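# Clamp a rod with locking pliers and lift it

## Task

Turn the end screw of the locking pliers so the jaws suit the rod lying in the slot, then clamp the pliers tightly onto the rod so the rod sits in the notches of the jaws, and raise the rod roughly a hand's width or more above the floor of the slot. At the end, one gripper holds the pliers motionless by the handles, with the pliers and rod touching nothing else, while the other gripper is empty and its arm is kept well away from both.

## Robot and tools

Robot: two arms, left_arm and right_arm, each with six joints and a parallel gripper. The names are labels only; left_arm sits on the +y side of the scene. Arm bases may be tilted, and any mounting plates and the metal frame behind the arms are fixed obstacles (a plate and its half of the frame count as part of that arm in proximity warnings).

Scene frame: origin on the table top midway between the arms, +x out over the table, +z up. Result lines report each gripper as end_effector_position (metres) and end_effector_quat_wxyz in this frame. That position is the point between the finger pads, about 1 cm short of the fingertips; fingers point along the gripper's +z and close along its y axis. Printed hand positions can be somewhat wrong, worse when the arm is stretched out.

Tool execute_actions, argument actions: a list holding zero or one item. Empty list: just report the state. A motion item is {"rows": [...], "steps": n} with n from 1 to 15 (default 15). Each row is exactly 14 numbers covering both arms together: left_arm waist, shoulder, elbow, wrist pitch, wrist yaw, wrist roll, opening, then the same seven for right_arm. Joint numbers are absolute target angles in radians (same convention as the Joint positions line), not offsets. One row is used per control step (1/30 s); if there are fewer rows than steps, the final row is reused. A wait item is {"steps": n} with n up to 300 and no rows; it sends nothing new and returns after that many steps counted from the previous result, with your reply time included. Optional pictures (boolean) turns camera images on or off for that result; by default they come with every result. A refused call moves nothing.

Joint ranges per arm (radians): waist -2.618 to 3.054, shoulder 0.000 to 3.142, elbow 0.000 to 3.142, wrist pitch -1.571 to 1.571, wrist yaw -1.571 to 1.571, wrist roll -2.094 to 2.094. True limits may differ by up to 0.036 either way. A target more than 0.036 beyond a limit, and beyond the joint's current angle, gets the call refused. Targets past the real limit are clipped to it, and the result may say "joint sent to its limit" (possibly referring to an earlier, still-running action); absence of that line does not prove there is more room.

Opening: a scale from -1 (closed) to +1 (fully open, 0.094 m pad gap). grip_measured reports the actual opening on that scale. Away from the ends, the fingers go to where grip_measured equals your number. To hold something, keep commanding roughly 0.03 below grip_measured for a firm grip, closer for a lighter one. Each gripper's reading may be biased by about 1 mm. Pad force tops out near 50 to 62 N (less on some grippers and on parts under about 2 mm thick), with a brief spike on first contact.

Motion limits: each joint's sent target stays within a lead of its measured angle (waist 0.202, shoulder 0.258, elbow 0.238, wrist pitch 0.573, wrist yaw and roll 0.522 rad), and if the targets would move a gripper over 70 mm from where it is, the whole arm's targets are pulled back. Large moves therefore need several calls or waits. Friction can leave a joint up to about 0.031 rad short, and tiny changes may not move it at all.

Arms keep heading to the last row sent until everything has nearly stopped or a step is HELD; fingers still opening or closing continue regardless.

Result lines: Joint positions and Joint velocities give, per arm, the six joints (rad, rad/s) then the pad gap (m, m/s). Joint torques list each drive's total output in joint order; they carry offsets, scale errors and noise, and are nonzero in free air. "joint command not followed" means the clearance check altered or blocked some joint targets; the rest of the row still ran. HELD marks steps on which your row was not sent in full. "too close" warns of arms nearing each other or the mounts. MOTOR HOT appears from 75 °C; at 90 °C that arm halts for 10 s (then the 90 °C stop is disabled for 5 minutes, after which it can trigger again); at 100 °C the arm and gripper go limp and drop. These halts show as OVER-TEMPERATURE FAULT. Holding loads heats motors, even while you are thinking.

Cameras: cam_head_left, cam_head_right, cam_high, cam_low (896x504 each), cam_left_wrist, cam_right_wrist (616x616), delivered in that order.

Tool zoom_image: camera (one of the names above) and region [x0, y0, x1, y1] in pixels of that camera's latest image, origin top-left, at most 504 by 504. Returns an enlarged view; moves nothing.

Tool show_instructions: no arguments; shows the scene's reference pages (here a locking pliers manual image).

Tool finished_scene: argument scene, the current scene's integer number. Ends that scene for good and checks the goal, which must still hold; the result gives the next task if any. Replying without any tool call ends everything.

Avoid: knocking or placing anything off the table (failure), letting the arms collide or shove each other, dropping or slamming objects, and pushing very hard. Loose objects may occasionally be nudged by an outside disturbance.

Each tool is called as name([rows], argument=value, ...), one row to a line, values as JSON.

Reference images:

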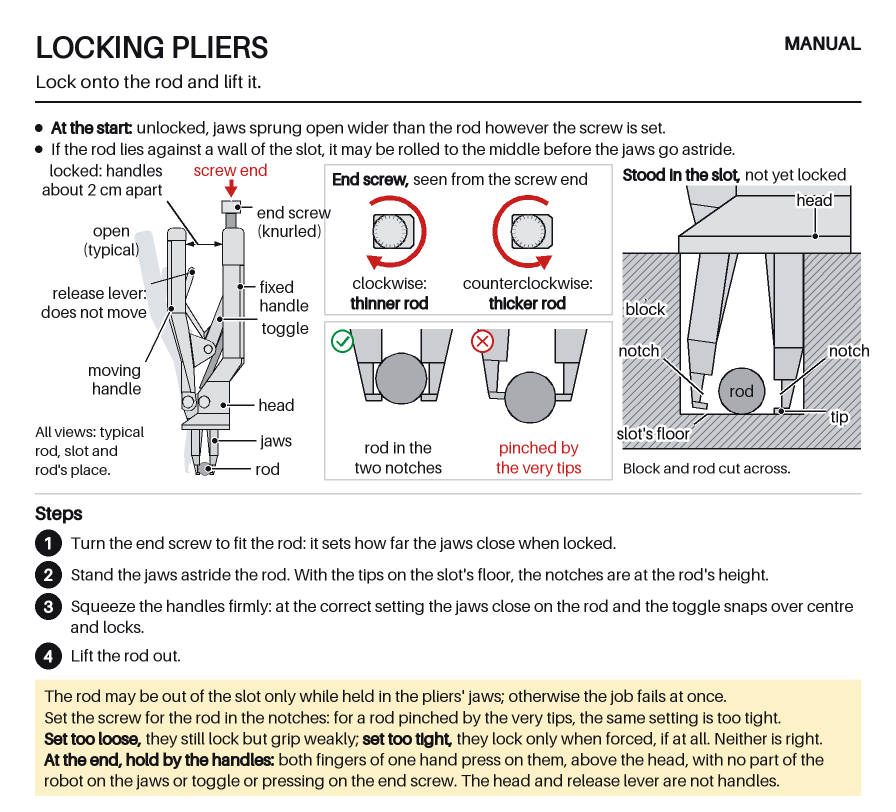

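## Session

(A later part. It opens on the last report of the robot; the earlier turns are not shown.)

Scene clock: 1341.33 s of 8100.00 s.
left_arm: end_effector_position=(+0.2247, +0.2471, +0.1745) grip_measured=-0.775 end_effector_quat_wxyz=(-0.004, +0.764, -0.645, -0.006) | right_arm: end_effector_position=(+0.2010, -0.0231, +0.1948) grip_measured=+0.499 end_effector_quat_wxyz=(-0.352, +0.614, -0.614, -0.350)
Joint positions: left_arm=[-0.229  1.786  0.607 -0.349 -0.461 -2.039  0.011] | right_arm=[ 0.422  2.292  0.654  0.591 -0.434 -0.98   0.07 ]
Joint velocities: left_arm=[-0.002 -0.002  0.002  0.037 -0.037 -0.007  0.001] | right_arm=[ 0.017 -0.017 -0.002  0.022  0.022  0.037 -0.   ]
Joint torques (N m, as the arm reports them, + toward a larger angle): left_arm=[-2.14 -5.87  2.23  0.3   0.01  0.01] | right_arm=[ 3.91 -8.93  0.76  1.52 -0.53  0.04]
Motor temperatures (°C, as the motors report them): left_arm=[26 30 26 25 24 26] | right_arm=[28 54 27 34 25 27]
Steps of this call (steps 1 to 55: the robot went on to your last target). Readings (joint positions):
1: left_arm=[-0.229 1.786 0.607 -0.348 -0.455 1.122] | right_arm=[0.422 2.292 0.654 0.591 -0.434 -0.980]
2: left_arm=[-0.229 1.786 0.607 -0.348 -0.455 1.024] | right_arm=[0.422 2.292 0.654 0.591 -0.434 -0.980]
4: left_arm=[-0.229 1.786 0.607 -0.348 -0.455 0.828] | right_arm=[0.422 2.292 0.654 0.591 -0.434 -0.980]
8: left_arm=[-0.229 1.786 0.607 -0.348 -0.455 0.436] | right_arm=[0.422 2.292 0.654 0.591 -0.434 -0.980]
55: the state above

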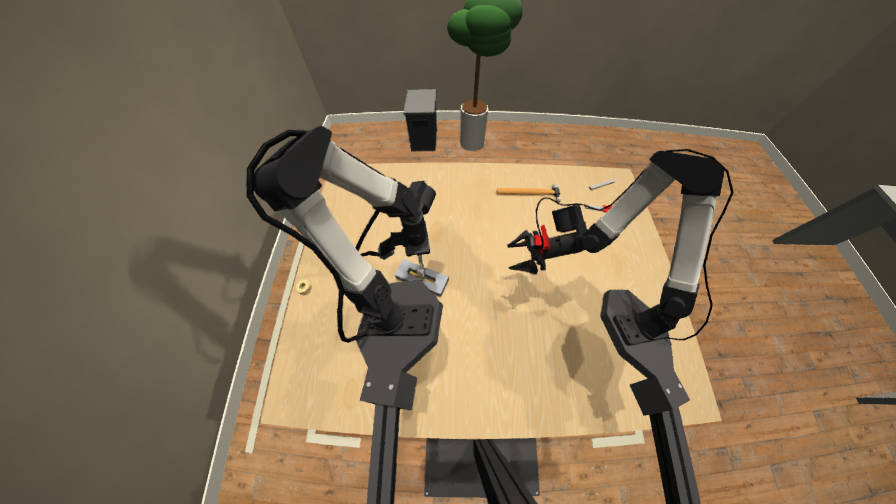

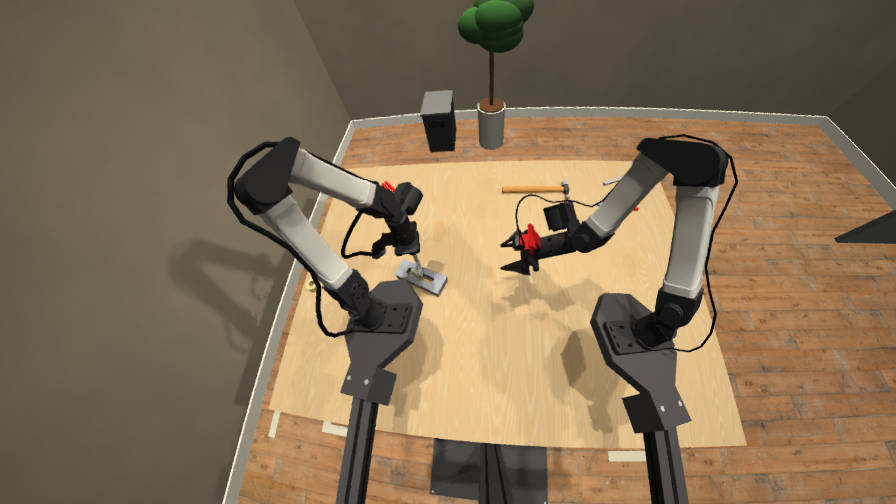

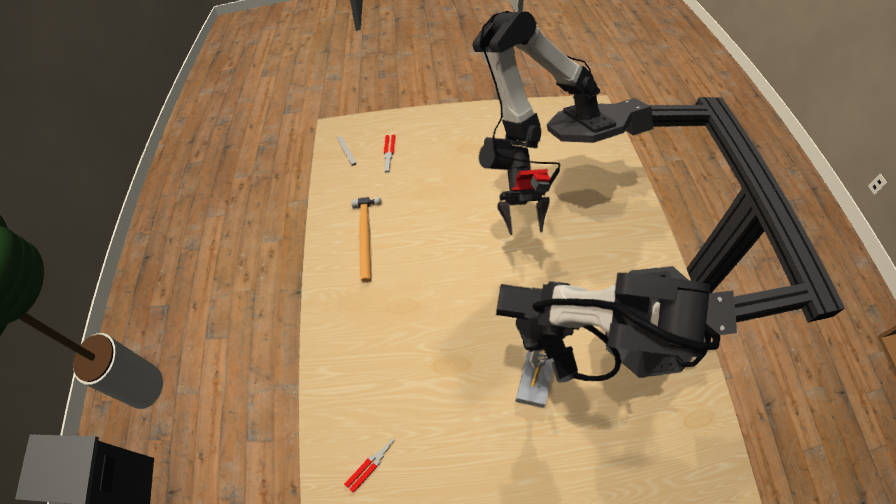

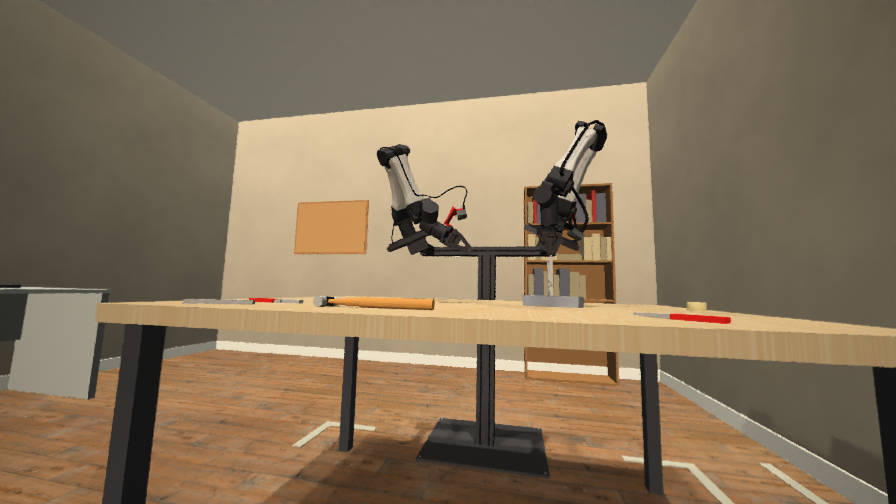

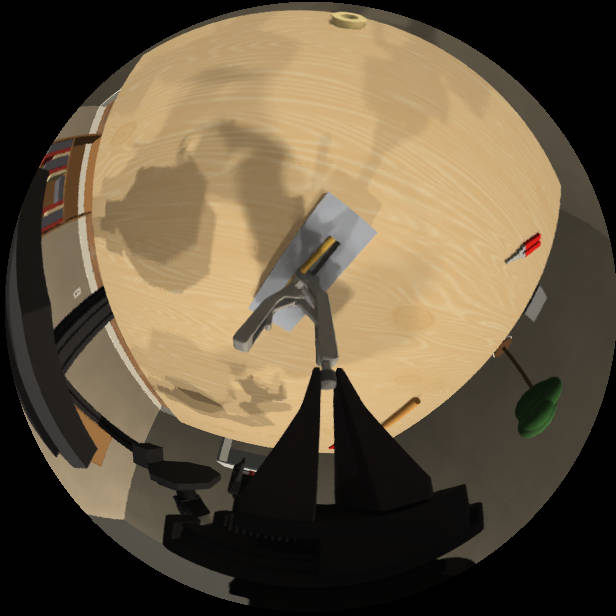

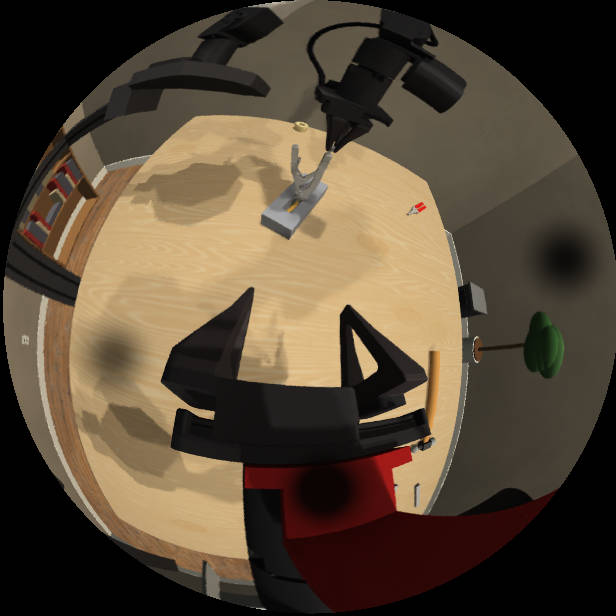

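Roll back ~0.45.

execute_actions([
  {"rows":[[-0.215,1.802,0.588,-0.345,-0.455,-1.98,-0.785,0.425,2.283,0.63,0.6,-0.44,-0.98,0.5],[-0.215,1.802,0.588,-0.345,-0.455,-1.92,-0.785,0.425,2.283,0.63,0.6,-0.44,-0.98,0.5],[-0.215,1.802,0.588,-0.345,-0.455,-1.86,-0.785,0.425,2.283,0.63,0.6,-0.44,-0.98,0.5],[-0.215,1.802,0.588,-0.345,-0.455,-1.8,-0.785,0.425,2.283,0.63,0.6,-0.44,-0.98,0.5],[-0.215,1.802,0.588,-0.345,-0.455,-1.74,-0.785,0.425,2.283,0.63,0.6,-0.44,-0.98,0.5],[-0.215,1.802,0.588,-0.345,-0.455,-1.68,-0.785,0.425,2.283,0.63,0.6,-0.44,-0.98,0.5],[-0.215,1.802,0.588,-0.345,-0.455,-1.62,-0.785,0.425,2.283,0.63,0.6,-0.44,-0.98,0.5],[-0.215,1.802,0.588,-0.345,-0.455,-1.58,-0.785,0.425,2.283,0.63,0.6,-0.44,-0.98,0.5]],"steps":15},
], pictures=false)

execute_actions([
  {"steps":20},
])

zoom_image(camera="cam_low", region=[510, 230, 600, 315])

Scene clock: 1350.87 s of 8100.00 s.
left_arm: end_effector_position=(+0.2238, +0.2469, +0.1745) grip_measured=-0.775 end_effector_quat_wxyz=(+0.001, -0.615, +0.788, +0.008) | right_arm: end_effector_position=(+0.2010, -0.0231, +0.1948) grip_measured=+0.499 end_effector_quat_wxyz=(-0.352, +0.614, -0.614, -0.350)
Joint positions: left_arm=[-0.229  1.786  0.607 -0.353 -0.459 -1.627  0.011] | right_arm=[ 0.422  2.292  0.654  0.591 -0.434 -0.98   0.07 ]
Joint velocities: left_arm=[-0.017 -0.007 -0.012 -0.081  0.007  0.183  0.001] | right_arm=[-0.027  0.002 -0.007 -0.007 -0.022 -0.037  0.001]
Joint torques (N m, as the arm reports them, + toward a larger angle): left_arm=[-2.15 -5.91  2.27  0.35 -0.02  0.18] | right_arm=[ 3.81 -8.78  0.82  1.47 -0.52  0.04]
Motor temperatures (°C, as the motors report them): left_arm=[26 30 26 25 24 26] | right_arm=[28 54 27 34 25 27]
Steps of this call (steps 1 to 30: the robot went on to your last target; steps 31 to 271: nothing new was sent; steps 272 to 286: all 15 steps of this action). Readings (joint positions):
272: left_arm=[-0.229 1.786 0.607 -0.349 -0.461 -2.033] | right_arm=[0.422 2.292 0.654 0.591 -0.434 -0.980]
273: left_arm=[-0.229 1.786 0.607 -0.350 -0.461 -2.015] | right_arm=[0.422 2.292 0.654 0.591 -0.434 -0.980]
275: left_arm=[-0.229 1.786 0.607 -0.352 -0.461 -1.954] | right_arm=[0.422 2.292 0.654 0.591 -0.434 -0.980]
279: left_arm=[-0.229 1.786 0.607 -0.353 -0.461 -1.780] | right_arm=[0.422 2.292 0.654 0.591 -0.434 -0.980]
286: the state above

Scene clock: 1351.53 s of 8100.00 s.
left_arm: end_effector_position=(+0.2238, +0.2468, +0.1745) grip_measured=-0.775 end_effector_quat_wxyz=(+0.001, -0.600, +0.800, +0.008) | right_arm: end_effector_position=(+0.2010, -0.0231, +0.1948) grip_measured=+0.499 end_effector_quat_wxyz=(-0.352, +0.614, -0.614, -0.350)
Joint positions: left_arm=[-0.229  1.786  0.607 -0.353 -0.459 -1.589  0.011] | right_arm=[ 0.422  2.292  0.654  0.591 -0.434 -0.98   0.07 ]
Joint velocities: left_arm=[-0.007  0.002 -0.022 -0.037  0.037 -0.051  0.001] | right_arm=[ 0.002 -0.007  0.007 -0.022  0.007 -0.051  0.   ]
Joint torques (N m, as the arm reports them, + toward a larger angle): left_arm=[-2.15 -5.91  2.28  0.36 -0.02  0.18] | right_arm=[ 3.75 -8.89  0.86  1.46 -0.51  0.06]
Motor temperatures (°C, as the motors report them): left_arm=[26 30 26 25 24 26] | right_arm=[28 54 27 34 25 27]
Steps of this call (steps 1 to 20: the robot went on to your last target). Readings (joint positions):
1: left_arm=[-0.229 1.786 0.607 -0.353 -0.459 -1.619] | right_arm=[0.422 2.292 0.654 0.591 -0.434 -0.980]
2: left_arm=[-0.229 1.786 0.607 -0.353 -0.459 -1.613] | right_arm=[0.422 2.292 0.654 0.591 -0.434 -0.980]
4: left_arm=[-0.229 1.786 0.607 -0.353 -0.459 -1.604] | right_arm=[0.422 2.292 0.654 0.591 -0.434 -0.980]
8: left_arm=[-0.229 1.786 0.607 -0.353 -0.459 -1.595] | right_arm=[0.422 2.292 0.654 0.591 -0.434 -0.980]
20: the state above

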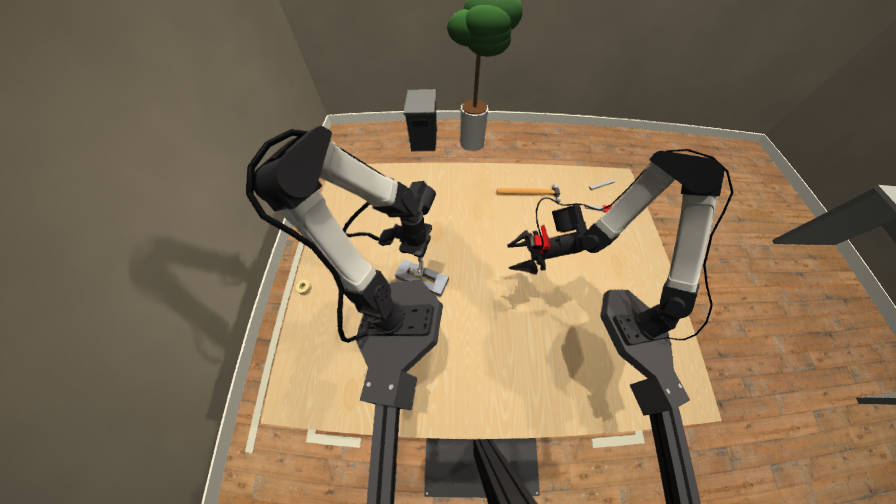

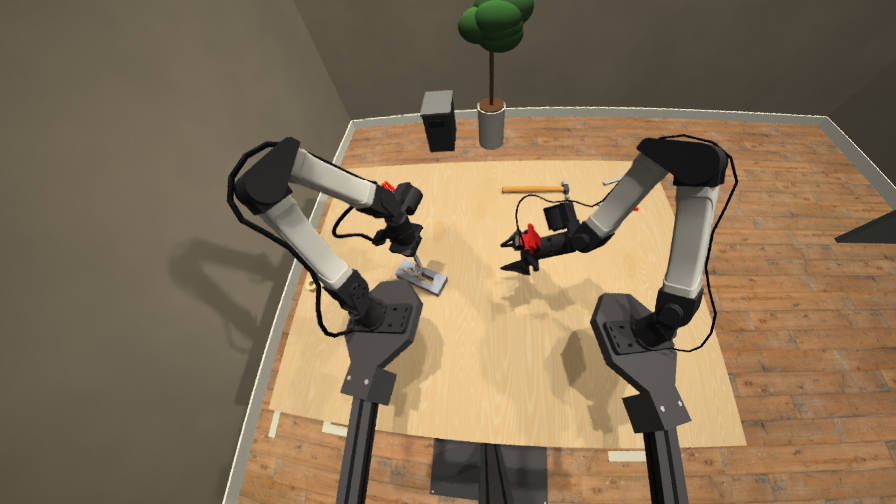

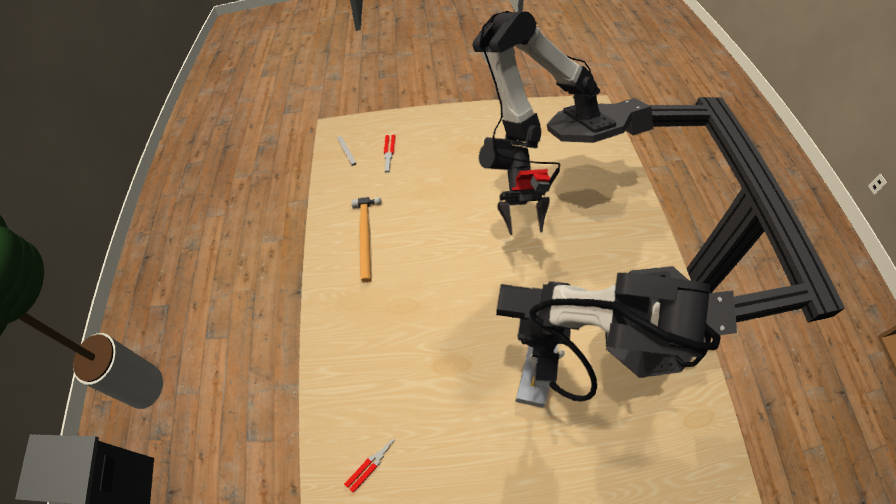

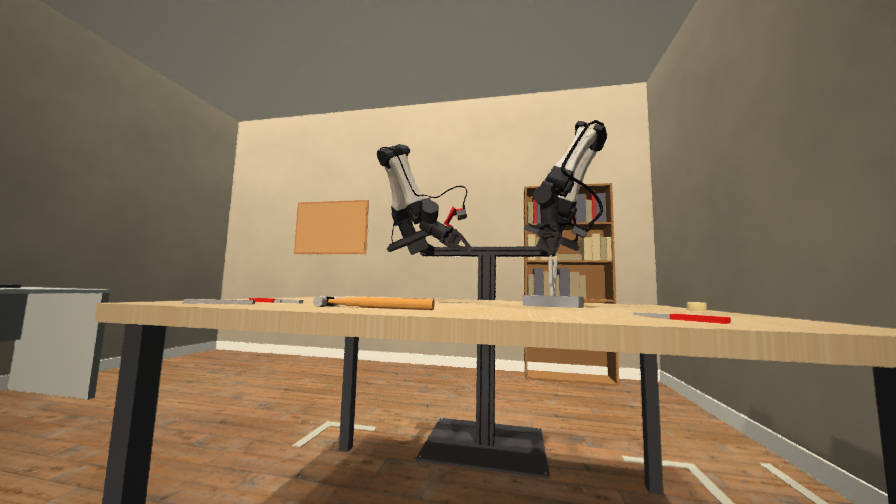

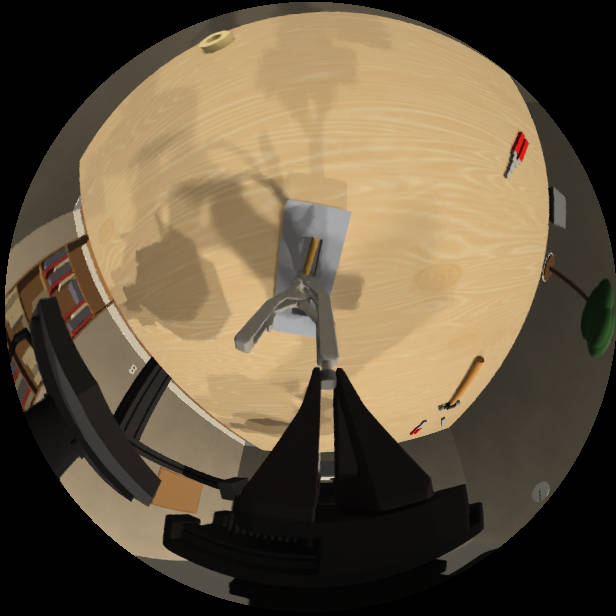

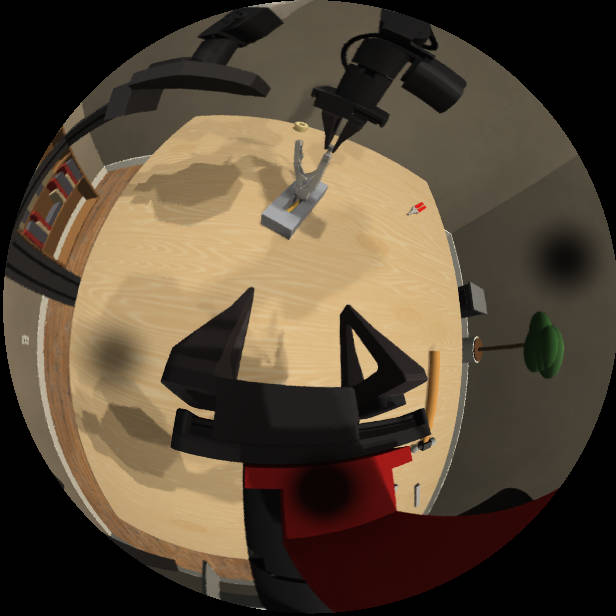

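Region (510, 230, 600, 315) of cam_low's 896x504 image, scaled by 5.600, with more detail than that image has.

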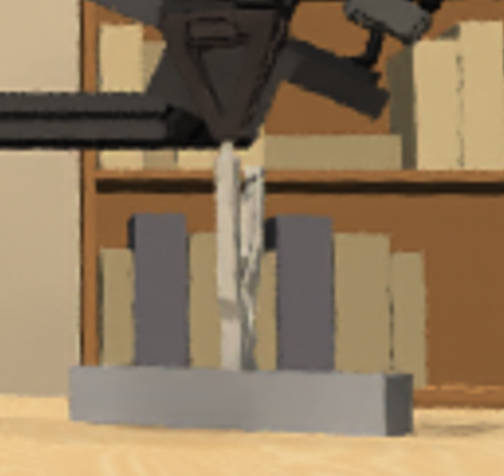

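execute_actions([
  {"rows":[[-0.215,1.802,0.588,-0.345,-0.455,-1.54,-0.785,0.425,2.283,0.63,0.6,-0.44,-0.98,0.5],[-0.215,1.802,0.588,-0.345,-0.455,-1.49,-0.785,0.425,2.283,0.63,0.6,-0.44,-0.98,0.5],[-0.215,1.802,0.588,-0.345,-0.455,-1.49,-0.785,0.425,2.283,0.63,0.6,-0.44,-0.98,0.5],[-0.215,1.802,0.588,-0.345,-0.455,-1.49,-0.785,0.425,2.283,0.63,0.6,-0.44,-0.98,0.5],[-0.215,1.802,0.588,-0.345,-0.455,-1.49,-0.785,0.425,2.283,0.63,0.6,-0.44,-0.98,0.5],[-0.215,1.802,0.588,-0.345,-0.455,-1.49,-0.785,0.425,2.283,0.63,0.6,-0.44,-0.98,0.5],[-0.215,1.802,0.588,-0.345,-0.455,-1.49,-0.785,0.425,2.283,0.63,0.6,-0.44,-0.98,0.5],[-0.215,1.802,0.588,-0.345,-0.455,-1.49,-0.77,0.425,2.283,0.63,0.6,-0.44,-0.98,0.5],[-0.215,1.802,0.588,-0.345,-0.455,-1.49,-0.755,0.425,2.283,0.63,0.6,-0.44,-0.98,0.5],[-0.215,1.802,0.588,-0.345,-0.455,-1.49,-0.74,0.425,2.283,0.63,0.6,-0.44,-0.98,0.5],[-0.215,1.802,0.588,-0.345,-0.455,-1.49,-0.72,0.425,2.283,0.63,0.6,-0.44,-0.98,0.5],[-0.215,1.802,0.588,-0.345,-0.455,-1.49,-0.69,0.425,2.283,0.63,0.6,-0.44,-0.98,0.5],[-0.215,1.802,0.588,-0.345,-0.455,-1.49,-0.65,0.425,2.283,0.63,0.6,-0.44,-0.98,0.5],[-0.215,1.802,0.588,-0.345,-0.455,-1.49,-0.6,0.425,2.283,0.63,0.6,-0.44,-0.98,0.5],[-0.215,1.802,0.588,-0.345,-0.455,-1.49,-0.5,0.425,2.283,0.63,0.6,-0.44,-0.98,0.5]],"steps":15},
], pictures=false)

execute_actions([
  {"rows":[[-0.215,1.77,0.588,-0.345,-0.455,-1.45,-0.2,0.425,2.283,0.63,0.6,-0.44,-0.98,0.5],[-0.215,1.76,0.588,-0.345,-0.455,-1.42,0.1,0.425,2.283,0.63,0.6,-0.44,-0.98,0.5],[-0.215,1.75,0.585,-0.345,-0.455,-1.39,0.4,0.425,2.283,0.63,0.6,-0.44,-0.98,0.5],[-0.215,1.74,0.578,-0.345,-0.455,-1.39,0.7,0.425,2.283,0.63,0.6,-0.44,-0.98,0.5],[-0.214,1.73,0.57,-0.345,-0.455,-1.39,1,0.425,2.283,0.63,0.6,-0.44,-0.98,0.5],[-0.213,1.722,0.562,-0.345,-0.455,-1.39,1,0.425,2.283,0.63,0.6,-0.44,-0.98,0.5],[-0.212,1.715,0.554,-0.345,-0.455,-1.39,1,0.425,2.283,0.63,0.6,-0.44,-0.98,0.5],[-0.211,1.71,0.546,-0.345,-0.455,-1.39,1,0.425,2.283,0.63,0.6,-0.44,-0.98,0.5],[-0.21,1.705,0.538,-0.345,-0.455,-1.39,1,0.425,2.283,0.63,0.6,-0.44,-0.98,0.5],[-0.209,1.7,0.53,-0.34,-0.455,-1.39,1,0.425,2.283,0.63,0.6,-0.44,-0.98,0.5],[-0.208,1.7,0.522,-0.34,-0.455,-1.39,1,0.425,2.283,0.63,0.6,-0.44,-0.98,0.5],[-0.207,1.7,0.514,-0.335,-0.455,-1.39,1,0.425,2.283,0.63,0.6,-0.44,-0.98,0.5],[-0.206,1.7,0.506,-0.335,-0.455,-1.39,1,0.425,2.283,0.63,0.6,-0.44,-0.98,0.5],[-0.205,1.7,0.5,-0.33,-0.455,-1.39,1,0.425,2.283,0.63,0.6,-0.44,-0.98,0.5]],"steps":15},
], pictures=false)

execute_actions([
  {"steps":15},
])

Scene clock: 1374.17 s of 8100.00 s.
left_arm: end_effector_position=(+0.2239, +0.2469, +0.1744) grip_measured=-0.549 end_effector_quat_wxyz=(+0.000, -0.564, +0.826, +0.008) | right_arm: end_effector_position=(+0.2010, -0.0231, +0.1948) grip_measured=+0.499 end_effector_quat_wxyz=(-0.352, +0.614, -0.614, -0.350)
Joint positions: left_arm=[-0.228  1.786  0.607 -0.352 -0.459 -1.5    0.021] | right_arm=[ 0.422  2.292  0.654  0.591 -0.434 -0.98   0.07 ]
Joint velocities: left_arm=[ 0.002  0.002  0.012  0.022 -0.095  0.007  0.095] | right_arm=[-0.007 -0.012 -0.002  0.081 -0.007  0.037  0.   ]
Joint torques (N m, as the arm reports them, + toward a larger angle): left_arm=[-2.11 -5.83  2.22  0.37 -0.02  0.16] | right_arm=[ 3.96 -8.85  0.84  1.5  -0.5   0.07]
Motor temperatures (°C, as the motors report them): left_arm=[26 30 26 25 24 26] | right_arm=[28 54 27 34 25 27]
Steps of this call (steps 1 to 15: the robot went on to your last target; steps 16 to 664: nothing new was sent; steps 665 to 679: all 15 steps of this action). Readings (joint positions):
665: left_arm=[-0.229 1.786 0.607 -0.353 -0.459 -1.582] | right_arm=[0.422 2.292 0.654 0.591 -0.434 -0.980]
666: left_arm=[-0.229 1.786 0.607 -0.353 -0.459 -1.568] | right_arm=[0.422 2.292 0.654 0.591 -0.434 -0.980]
668: left_arm=[-0.229 1.786 0.607 -0.353 -0.459 -1.543] | right_arm=[0.422 2.292 0.654 0.591 -0.434 -0.980]
672: left_arm=[-0.229 1.786 0.607 -0.353 -0.459 -1.516] | right_arm=[0.422 2.292 0.654 0.591 -0.434 -0.980]
679: the state above

Scene clock: 1374.67 s of 8100.00 s.
left_arm: end_effector_position=(+0.2042, +0.2563, +0.1769) grip_measured=+1.000 end_effector_quat_wxyz=(-0.002, -0.525, +0.851, +0.010) | right_arm: end_effector_position=(+0.2010, -0.0231, +0.1948) grip_measured=+0.499 end_effector_quat_wxyz=(-0.352, +0.614, -0.614, -0.350)
Joint positions: left_arm=[-0.219  1.711  0.525 -0.347 -0.459 -1.4    0.094] | right_arm=[ 0.422  2.292  0.654  0.591 -0.434 -0.98   0.07 ]
Joint velocities: left_arm=[ 0.037 -0.007 -0.193 -0.066  0.037  0.066  0.   ] | right_arm=[-0.002 -0.017 -0.002  0.022 -0.007 -0.081  0.001]
Joint torques (N m, as the arm reports them, + toward a larger angle): left_arm=[-1.9  -7.77  2.69  0.47 -0.03  0.17] | right_arm=[ 3.94 -9.05  0.93  1.47 -0.52  0.08]
Motor temperatures (°C, as the motors report them): left_arm=[26 30 26 25 24 26] | right_arm=[28 54 27 34 25 27]
Steps of this call (steps 1 to 15: all 15 steps of this action). Readings (joint positions):
1: left_arm=[-0.228 1.786 0.607 -0.352 -0.459 -1.494] | right_arm=[0.422 2.292 0.654 0.591 -0.434 -0.980]
2: left_arm=[-0.228 1.784 0.607 -0.352 -0.459 -1.482] | right_arm=[0.422 2.292 0.654 0.591 -0.434 -0.980]
4: left_arm=[-0.228 1.772 0.606 -0.351 -0.459 -1.452] | right_arm=[0.422 2.292 0.654 0.591 -0.434 -0.980]
8: left_arm=[-0.228 1.730 0.583 -0.349 -0.459 -1.419] | right_arm=[0.422 2.292 0.654 0.591 -0.434 -0.980]
15: the state above

Scene clock: 1375.17 s of 8100.00 s.
left_arm: end_effector_position=(+0.2011, +0.2569, +0.1757) grip_measured=+1.000 end_effector_quat_wxyz=(-0.003, -0.523, +0.852, +0.011) | right_arm: end_effector_position=(+0.2010, -0.0231, +0.1948) grip_measured=+0.499 end_effector_quat_wxyz=(-0.352, +0.614, -0.614, -0.350)
Joint positions: left_arm=[-0.218  1.711  0.517 -0.343 -0.459 -1.396  0.094] | right_arm=[ 0.422  2.292  0.654  0.591 -0.434 -0.98   0.07 ]
Joint velocities: left_arm=[0.007 0.002 0.002 0.007 0.022 0.022 0.   ] | right_arm=[-0.007 -0.002 -0.007 -0.051  0.007 -0.037  0.   ]
Joint torques (N m, as the arm reports them, + toward a larger angle): left_arm=[-1.85 -7.68  2.37  0.41 -0.03  0.16] | right_arm=[ 3.71 -8.84  0.74  1.46 -0.52  0.09]
Motor temperatures (°C, as the motors report them): left_arm=[26 30 26 25 24 26] | right_arm=[28 54 27 34 25 27]
Steps of this call (steps 1 to 15: the robot went on to your last target). Readings (joint positions):
1: left_arm=[-0.219 1.711 0.520 -0.347 -0.459 -1.400] | right_arm=[0.422 2.292 0.654 0.591 -0.434 -0.980]
2: left_arm=[-0.218 1.711 0.517 -0.347 -0.459 -1.399] | right_arm=[0.422 2.292 0.654 0.591 -0.434 -0.980]
4: left_arm=[-0.218 1.711 0.517 -0.346 -0.459 -1.398] | right_arm=[0.422 2.292 0.654 0.591 -0.434 -0.980]
8: left_arm=[-0.218 1.711 0.517 -0.344 -0.459 -1.397] | right_arm=[0.422 2.292 0.654 0.591 -0.434 -0.980]
15: the state above
All arms were judged still, so your last target was given up. Only a new action makes them travel on or press farther. Fingers that are still opening or closing keep moving.

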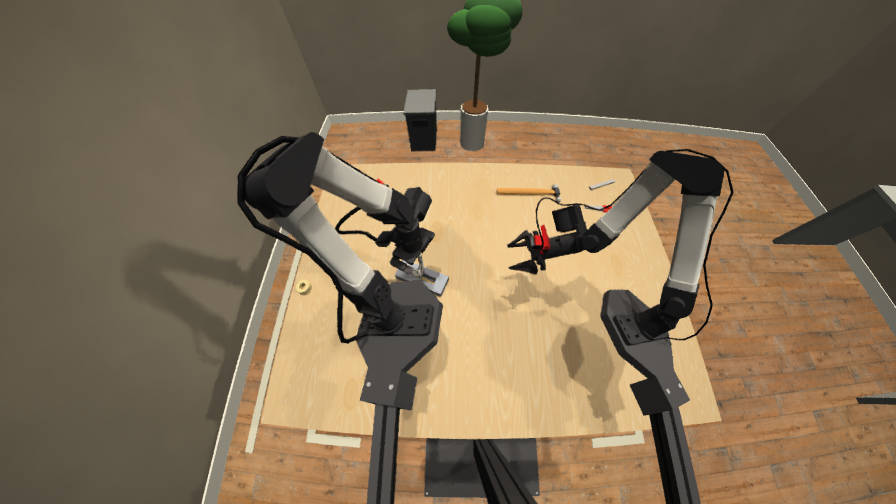

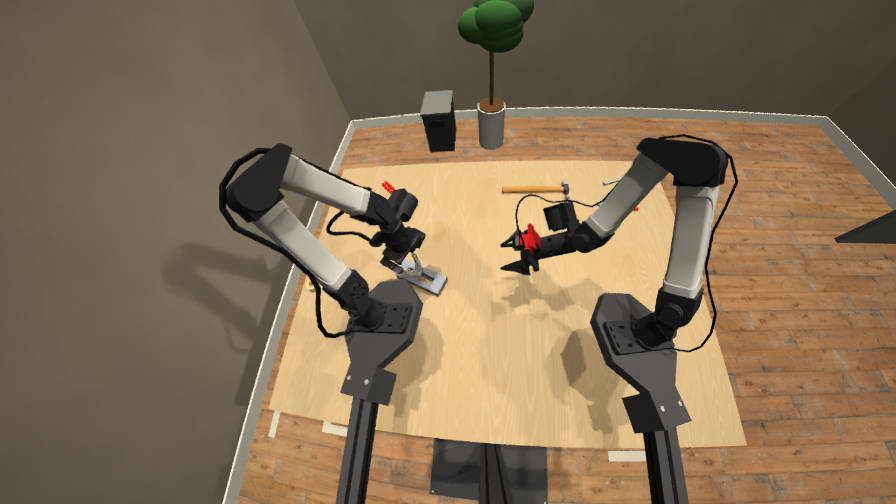

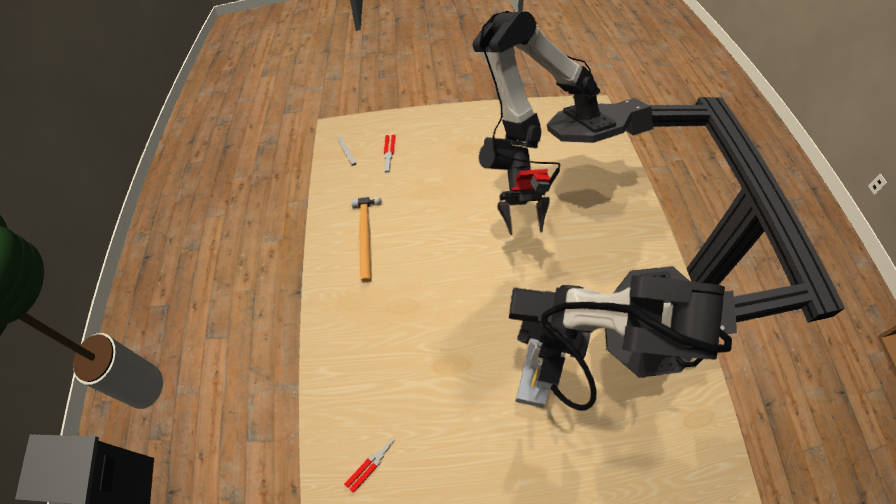

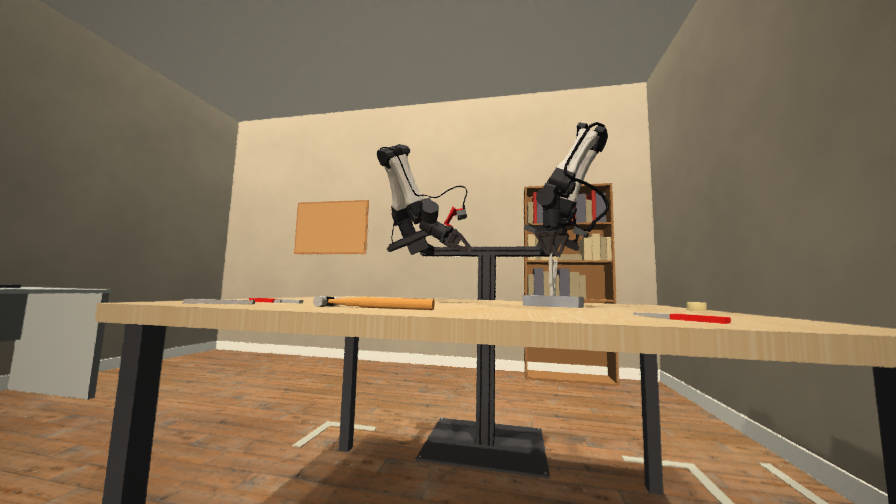

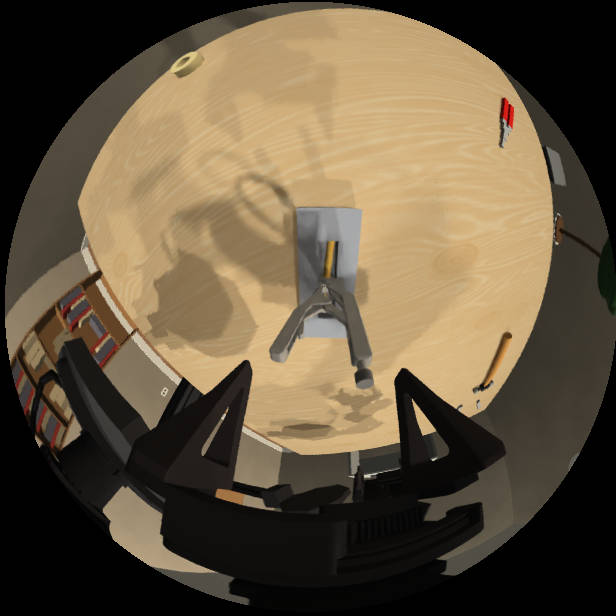

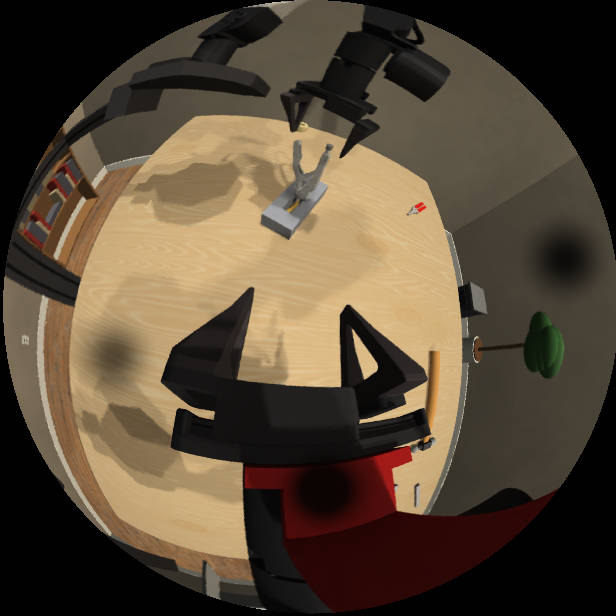

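execute_actions([
  {"rows":[[-0.2,1.735,0.5,-0.31,-0.455,-1.385,1,0.425,2.283,0.63,0.6,-0.44,-0.98,0.5],[-0.196,1.746,0.5,-0.296,-0.455,-1.38,1,0.425,2.283,0.63,0.6,-0.44,-0.98,0.5],[-0.192,1.757,0.5,-0.282,-0.455,-1.375,1,0.425,2.283,0.63,0.6,-0.44,-0.98,0.5],[-0.188,1.768,0.499,-0.268,-0.455,-1.37,1,0.425,2.283,0.63,0.6,-0.44,-0.98,0.5],[-0.184,1.779,0.498,-0.255,-0.455,-1.365,1,0.425,2.283,0.63,0.6,-0.44,-0.98,0.5],[-0.18,1.79,0.497,-0.243,-0.455,-1.36,1,0.425,2.283,0.63,0.6,-0.44,-0.98,0.5],[-0.176,1.801,0.496,-0.231,-0.455,-1.355,1,0.425,2.283,0.63,0.6,-0.44,-0.98,0.5],[-0.172,1.812,0.495,-0.219,-0.455,-1.35,1,0.425,2.283,0.63,0.6,-0.44,-0.98,0.5],[-0.168,1.823,0.494,-0.207,-0.455,-1.345,1,0.425,2.283,0.63,0.6,-0.44,-0.98,0.5],[-0.164,1.834,0.493,-0.195,-0.455,-1.34,1,0.425,2.283,0.63,0.6,-0.44,-0.98,0.5],[-0.16,1.845,0.492,-0.184,-0.455,-1.335,1,0.425,2.283,0.63,0.6,-0.44,-0.98,0.5],[-0.156,1.856,0.491,-0.173,-0.455,-1.33,1,0.425,2.283,0.63,0.6,-0.44,-0.98,0.5],[-0.152,1.867,0.49,-0.162,-0.455,-1.325,1,0.425,2.283,0.63,0.6,-0.44,-0.98,0.5],[-0.149,1.877,0.49,-0.152,-0.455,-1.325,1,0.425,2.283,0.63,0.6,-0.44,-0.98,0.5],[-0.146,1.885,0.49,-0.145,-0.455,-1.325,1,0.425,2.283,0.63,0.6,-0.44,-0.98,0.5]],"steps":15},
], pictures=false)

execute_actions([
  {"rows":[[-0.146,1.885,0.49,-0.145,-0.455,-1.325,0.93,0.425,2.283,0.63,0.6,-0.44,-0.98,0.5],[-0.146,1.885,0.49,-0.145,-0.455,-1.325,0.86,0.425,2.283,0.63,0.6,-0.44,-0.98,0.5],[-0.146,1.885,0.49,-0.145,-0.455,-1.325,0.79,0.425,2.283,0.63,0.6,-0.44,-0.98,0.5],[-0.146,1.885,0.49,-0.145,-0.455,-1.325,0.72,0.425,2.283,0.63,0.6,-0.44,-0.98,0.5],[-0.146,1.885,0.49,-0.145,-0.455,-1.325,0.66,0.425,2.283,0.63,0.6,-0.44,-0.98,0.5],[-0.146,1.885,0.49,-0.145,-0.455,-1.325,0.62,0.425,2.283,0.63,0.6,-0.44,-0.98,0.5],[-0.146,1.885,0.49,-0.145,-0.455,-1.325,0.59,0.425,2.283,0.63,0.6,-0.44,-0.98,0.5],[-0.146,1.885,0.49,-0.145,-0.455,-1.325,0.56,0.425,2.283,0.63,0.6,-0.44,-0.98,0.5],[-0.146,1.885,0.49,-0.145,-0.455,-1.325,0.53,0.425,2.283,0.63,0.6,-0.44,-0.98,0.5],[-0.146,1.885,0.49,-0.145,-0.455,-1.325,0.5,0.425,2.283,0.63,0.6,-0.44,-0.98,0.5],[-0.146,1.885,0.49,-0.145,-0.455,-1.325,0.47,0.425,2.283,0.63,0.6,-0.44,-0.98,0.5],[-0.146,1.885,0.49,-0.143,-0.455,-1.325,0.44,0.425,2.283,0.63,0.6,-0.44,-0.98,0.5],[-0.146,1.885,0.49,-0.141,-0.455,-1.325,0.42,0.425,2.283,0.63,0.6,-0.44,-0.98,0.5],[-0.146,1.885,0.49,-0.139,-0.455,-1.325,0.4,0.425,2.283,0.63,0.6,-0.44,-0.98,0.5],[-0.146,1.885,0.49,-0.137,-0.455,-1.325,0.38,0.425,2.283,0.63,0.6,-0.44,-0.98,0.5]],"steps":15},
], pictures=false)

execute_actions([
  {"rows":[[-0.146,1.885,0.49,-0.135,-0.455,-1.325,0.36,0.425,2.283,0.63,0.6,-0.44,-0.98,0.5],[-0.146,1.885,0.49,-0.133,-0.455,-1.325,0.34,0.425,2.283,0.63,0.6,-0.44,-0.98,0.5]],"steps":8},
], pictures=false)

execute_actions([
  {"rows":[[-0.146,1.885,0.49,-0.131,-0.455,-1.325,0.325,0.425,2.283,0.63,0.6,-0.44,-0.98,0.5],[-0.146,1.885,0.49,-0.129,-0.455,-1.325,0.31,0.425,2.283,0.63,0.6,-0.44,-0.98,0.5]],"steps":8},
], pictures=false)

execute_actions([
  {"rows":[[-0.146,1.885,0.49,-0.127,-0.455,-1.325,0.295,0.425,2.283,0.63,0.6,-0.44,-0.98,0.5],[-0.146,1.885,0.49,-0.125,-0.455,-1.325,0.28,0.425,2.283,0.63,0.6,-0.44,-0.98,0.5]],"steps":8},
], pictures=false)

execute_actions([
  {"rows":[[-0.146,1.885,0.49,-0.123,-0.455,-1.325,0.265,0.425,2.283,0.63,0.6,-0.44,-0.98,0.5],[-0.146,1.885,0.49,-0.121,-0.455,-1.325,0.25,0.425,2.283,0.63,0.6,-0.44,-0.98,0.5]],"steps":8},
], pictures=false)

Scene clock: 1399.93 s of 8100.00 s.
left_arm: end_effector_position=(+0.2010, +0.2557, +0.1468) grip_measured=+1.000 end_effector_quat_wxyz=(-0.011, -0.521, +0.853, +0.021) | right_arm: end_effector_position=(+0.2010, -0.0231, +0.1948) grip_measured=+0.499 end_effector_quat_wxyz=(-0.352, +0.614, -0.614, -0.350)
Joint positions: left_arm=[-0.165  1.853  0.517 -0.2   -0.459 -1.344  0.094] | right_arm=[ 0.422  2.292  0.654  0.591 -0.434 -0.98   0.07 ]
Joint velocities: left_arm=[ 0.09   0.281 -0.007  0.212 -0.022  0.037  0.   ] | right_arm=[ 0.012 -0.017  0.017  0.007  0.022 -0.007  0.002]
Joint torques (N m, as the arm reports them, + toward a larger angle): left_arm=[-2.13 -6.01  0.6   0.34 -0.02  0.14] | right_arm=[ 3.81 -8.8   0.71  1.47 -0.57  0.1 ]
Motor temperatures (°C, as the motors report them): left_arm=[26 31 26 25 24 26] | right_arm=[28 54 27 34 25 27]
Steps of this call (steps 1 to 728: nothing new was sent; steps 729 to 743: all 15 steps of this action). Readings (joint positions):
729: left_arm=[-0.218 1.712 0.517 -0.340 -0.459 -1.395] | right_arm=[0.422 2.292 0.654 0.591 -0.434 -0.980]
730: left_arm=[-0.216 1.715 0.517 -0.335 -0.459 -1.394] | right_arm=[0.422 2.292 0.654 0.591 -0.434 -0.980]
732: left_arm=[-0.209 1.731 0.517 -0.318 -0.459 -1.388] | right_arm=[0.422 2.292 0.654 0.591 -0.434 -0.980]
736: left_arm=[-0.192 1.777 0.517 -0.277 -0.459 -1.373] | right_arm=[0.422 2.292 0.654 0.591 -0.434 -0.980]
743: the state above

Scene clock: 1400.43 s of 8100.00 s.
left_arm: end_effector_position=(+0.2019, +0.2549, +0.1427) grip_measured=+0.394 end_effector_quat_wxyz=(-0.007, -0.521, +0.854, +0.017) | right_arm: end_effector_position=(+0.2010, -0.0231, +0.1948) grip_measured=+0.499 end_effector_quat_wxyz=(-0.352, +0.614, -0.614, -0.350)
Joint positions: left_arm=[-0.159  1.87   0.508 -0.161 -0.459 -1.331  0.066] | right_arm=[ 0.422  2.292  0.654  0.591 -0.434 -0.98   0.07 ]
Joint velocities: left_arm=[-0.002  0.007 -0.007 -0.037  0.066  0.022 -0.02 ] | right_arm=[ 0.002 -0.007 -0.007  0.037  0.022 -0.007  0.001]
Joint torques (N m, as the arm reports them, + toward a larger angle): left_arm=[-2.15 -5.81  1.16  0.47 -0.04  0.15] | right_arm=[ 3.71 -8.83  0.74  1.49 -0.54  0.07]
Motor temperatures (°C, as the motors report them): left_arm=[26 31 26 25 24 26] | right_arm=[28 54 27 34 25 27]
Steps of this call (steps 1 to 15: all 15 steps of this action). Readings (joint positions):
1: left_arm=[-0.162 1.862 0.517 -0.192 -0.459 -1.341] | right_arm=[0.422 2.292 0.654 0.591 -0.434 -0.980]
2: left_arm=[-0.160 1.867 0.515 -0.184 -0.459 -1.339] | right_arm=[0.422 2.292 0.654 0.591 -0.434 -0.980]
4: left_arm=[-0.159 1.870 0.510 -0.175 -0.459 -1.336] | right_arm=[0.422 2.292 0.654 0.591 -0.434 -0.980]
8: left_arm=[-0.159 1.870 0.508 -0.168 -0.459 -1.333] | right_arm=[0.422 2.292 0.654 0.591 -0.434 -0.980]
15: the state above

Scene clock: 1400.70 s of 8100.00 s.
left_arm: end_effector_position=(+0.2030, +0.2546, +0.1427) grip_measured=+0.347 end_effector_quat_wxyz=(-0.005, -0.520, +0.854, +0.015) | right_arm: end_effector_position=(+0.2010, -0.0231, +0.1948) grip_measured=+0.499 end_effector_quat_wxyz=(-0.352, +0.614, -0.614, -0.350)
Joint positions: left_arm=[-0.159  1.87   0.508 -0.156 -0.459 -1.328  0.063] | right_arm=[ 0.422  2.292  0.654  0.591 -0.434 -0.98   0.07 ]
Joint velocities: left_arm=[ 0.012  0.012  0.017 -0.007 -0.037  0.007  0.   ] | right_arm=[-0.012 -0.007  0.002 -0.037  0.022  0.022 -0.001]
Joint torques (N m, as the arm reports them, + toward a larger angle): left_arm=[-2.09 -5.94  1.15  0.52 -0.04  0.12] | right_arm=[ 3.77 -8.96  0.76  1.5  -0.5   0.06]
Motor temperatures (°C, as the motors report them): left_arm=[26 31 26 25 24 26] | right_arm=[28 54 27 34 25 27]
Steps of this call (steps 1 to 8: all 8 steps of this action). Readings (joint positions):
1: left_arm=[-0.159 1.870 0.508 -0.160 -0.459 -1.331] | right_arm=[0.422 2.292 0.654 0.591 -0.434 -0.980]
2: left_arm=[-0.159 1.870 0.508 -0.160 -0.459 -1.330] | right_arm=[0.422 2.292 0.654 0.591 -0.434 -0.980]
4: left_arm=[-0.159 1.870 0.508 -0.156 -0.459 -1.329] | right_arm=[0.422 2.292 0.654 0.591 -0.434 -0.980]
8: the state above

Scene clock: 1400.97 s of 8100.00 s.
left_arm: end_effector_position=(+0.2032, +0.2546, +0.1427) grip_measured=+0.319 end_effector_quat_wxyz=(-0.005, -0.519, +0.854, +0.015) | right_arm: end_effector_position=(+0.2010, -0.0231, +0.1948) grip_measured=+0.499 end_effector_quat_wxyz=(-0.352, +0.614, -0.614, -0.350)
Joint positions: left_arm=[-0.159  1.87   0.508 -0.155 -0.459 -1.325  0.062] | right_arm=[ 0.422  2.292  0.654  0.591 -0.434 -0.98   0.07 ]
Joint velocities: left_arm=[-0.012  0.007 -0.012  0.007 -0.051 -0.066 -0.   ] | right_arm=[-0.012 -0.002 -0.002 -0.007 -0.037 -0.095 -0.   ]
Joint torques (N m, as the arm reports them, + toward a larger angle): left_arm=[-2.08 -5.91  1.15  0.55 -0.03  0.07] | right_arm=[ 3.87 -8.79  0.74  1.48 -0.48  0.05]
Motor temperatures (°C, as the motors report them): left_arm=[26 31 26 25 24 26] | right_arm=[28 54 27 34 25 27]
Steps of this call (steps 1 to 8: all 8 steps of this action). Readings (joint positions):
1: left_arm=[-0.159 1.870 0.508 -0.156 -0.459 -1.328] | right_arm=[0.422 2.292 0.654 0.591 -0.434 -0.980]
2: left_arm=[-0.159 1.870 0.508 -0.155 -0.459 -1.328] | right_arm=[0.422 2.292 0.654 0.591 -0.434 -0.980]
4: left_arm=[-0.159 1.870 0.508 -0.155 -0.459 -1.326] | right_arm=[0.422 2.292 0.654 0.591 -0.434 -0.980]
8: the state above

Scene clock: 1401.23 s of 8100.00 s.
left_arm: end_effector_position=(+0.2032, +0.2546, +0.1427) grip_measured=+0.293 end_effector_quat_wxyz=(-0.005, -0.517, +0.856, +0.015) | right_arm: end_effector_position=(+0.2010, -0.0231, +0.1948) grip_measured=+0.499 end_effector_quat_wxyz=(-0.352, +0.614, -0.614, -0.350)
Joint positions: left_arm=[-0.159  1.87   0.508 -0.155 -0.459 -1.321  0.061] | right_arm=[ 0.422  2.292  0.654  0.591 -0.434 -0.98   0.07 ]
Joint velocities: left_arm=[-0.012 -0.007 -0.002 -0.022  0.022  0.066  0.   ] | right_arm=[ 0.012 -0.002 -0.012  0.022  0.007 -0.022  0.   ]
Joint torques (N m, as the arm reports them, + toward a larger angle): left_arm=[-2.1  -5.92  1.16  0.6  -0.03  0.03] | right_arm=[ 3.7  -8.86  0.81  1.47 -0.51  0.05]
Motor temperatures (°C, as the motors report them): left_arm=[26 31 26 25 24 26] | right_arm=[28 54 27 34 25 27]
Steps of this call (steps 1 to 8: all 8 steps of this action). Readings (joint positions):
1: left_arm=[-0.159 1.870 0.508 -0.155 -0.459 -1.325] | right_arm=[0.422 2.292 0.654 0.591 -0.434 -0.980]
2: left_arm=[-0.159 1.870 0.508 -0.155 -0.459 -1.324] | right_arm=[0.422 2.292 0.654 0.591 -0.434 -0.980]
4: left_arm=[-0.159 1.870 0.508 -0.155 -0.459 -1.322] | right_arm=[0.422 2.292 0.654 0.591 -0.434 -0.980]
8: the state above

Scene clock: 1401.50 s of 8100.00 s.
left_arm: end_effector_position=(+0.2032, +0.2546, +0.1427) grip_measured=+0.267 end_effector_quat_wxyz=(-0.005, -0.515, +0.857, +0.015) | right_arm: end_effector_position=(+0.2010, -0.0231, +0.1948) grip_measured=+0.499 end_effector_quat_wxyz=(-0.352, +0.614, -0.614, -0.350)
Joint positions: left_arm=[-0.159  1.87   0.508 -0.155 -0.459 -1.316  0.06 ] | right_arm=[ 0.422  2.292  0.654  0.591 -0.434 -0.98   0.07 ]
Joint velocities: left_arm=[ 0.007  0.017  0.012 -0.007 -0.051 -0.095 -0.   ] | right_arm=[ 0.017 -0.012  0.012 -0.11   0.007  0.081  0.   ]
Joint torques (N m, as the arm reports them, + toward a larger angle): left_arm=[-2.06 -5.91  1.14  0.65 -0.03 -0.01] | right_arm=[ 3.97 -8.91  0.67  1.49 -0.49  0.08]
Motor temperatures (°C, as the motors report them): left_arm=[26 31 26 25 24 26] | right_arm=[28 54 27 34 25 27]
Steps of this call (steps 1 to 8: all 8 steps of this action). Readings (joint positions):
1: left_arm=[-0.159 1.870 0.508 -0.155 -0.459 -1.320] | right_arm=[0.422 2.292 0.654 0.591 -0.434 -0.980]
2: left_arm=[-0.159 1.870 0.508 -0.155 -0.459 -1.320] | right_arm=[0.422 2.292 0.654 0.591 -0.434 -0.980]
4: left_arm=[-0.159 1.870 0.508 -0.155 -0.459 -1.318] | right_arm=[0.422 2.292 0.654 0.591 -0.434 -0.980]
8: the state above


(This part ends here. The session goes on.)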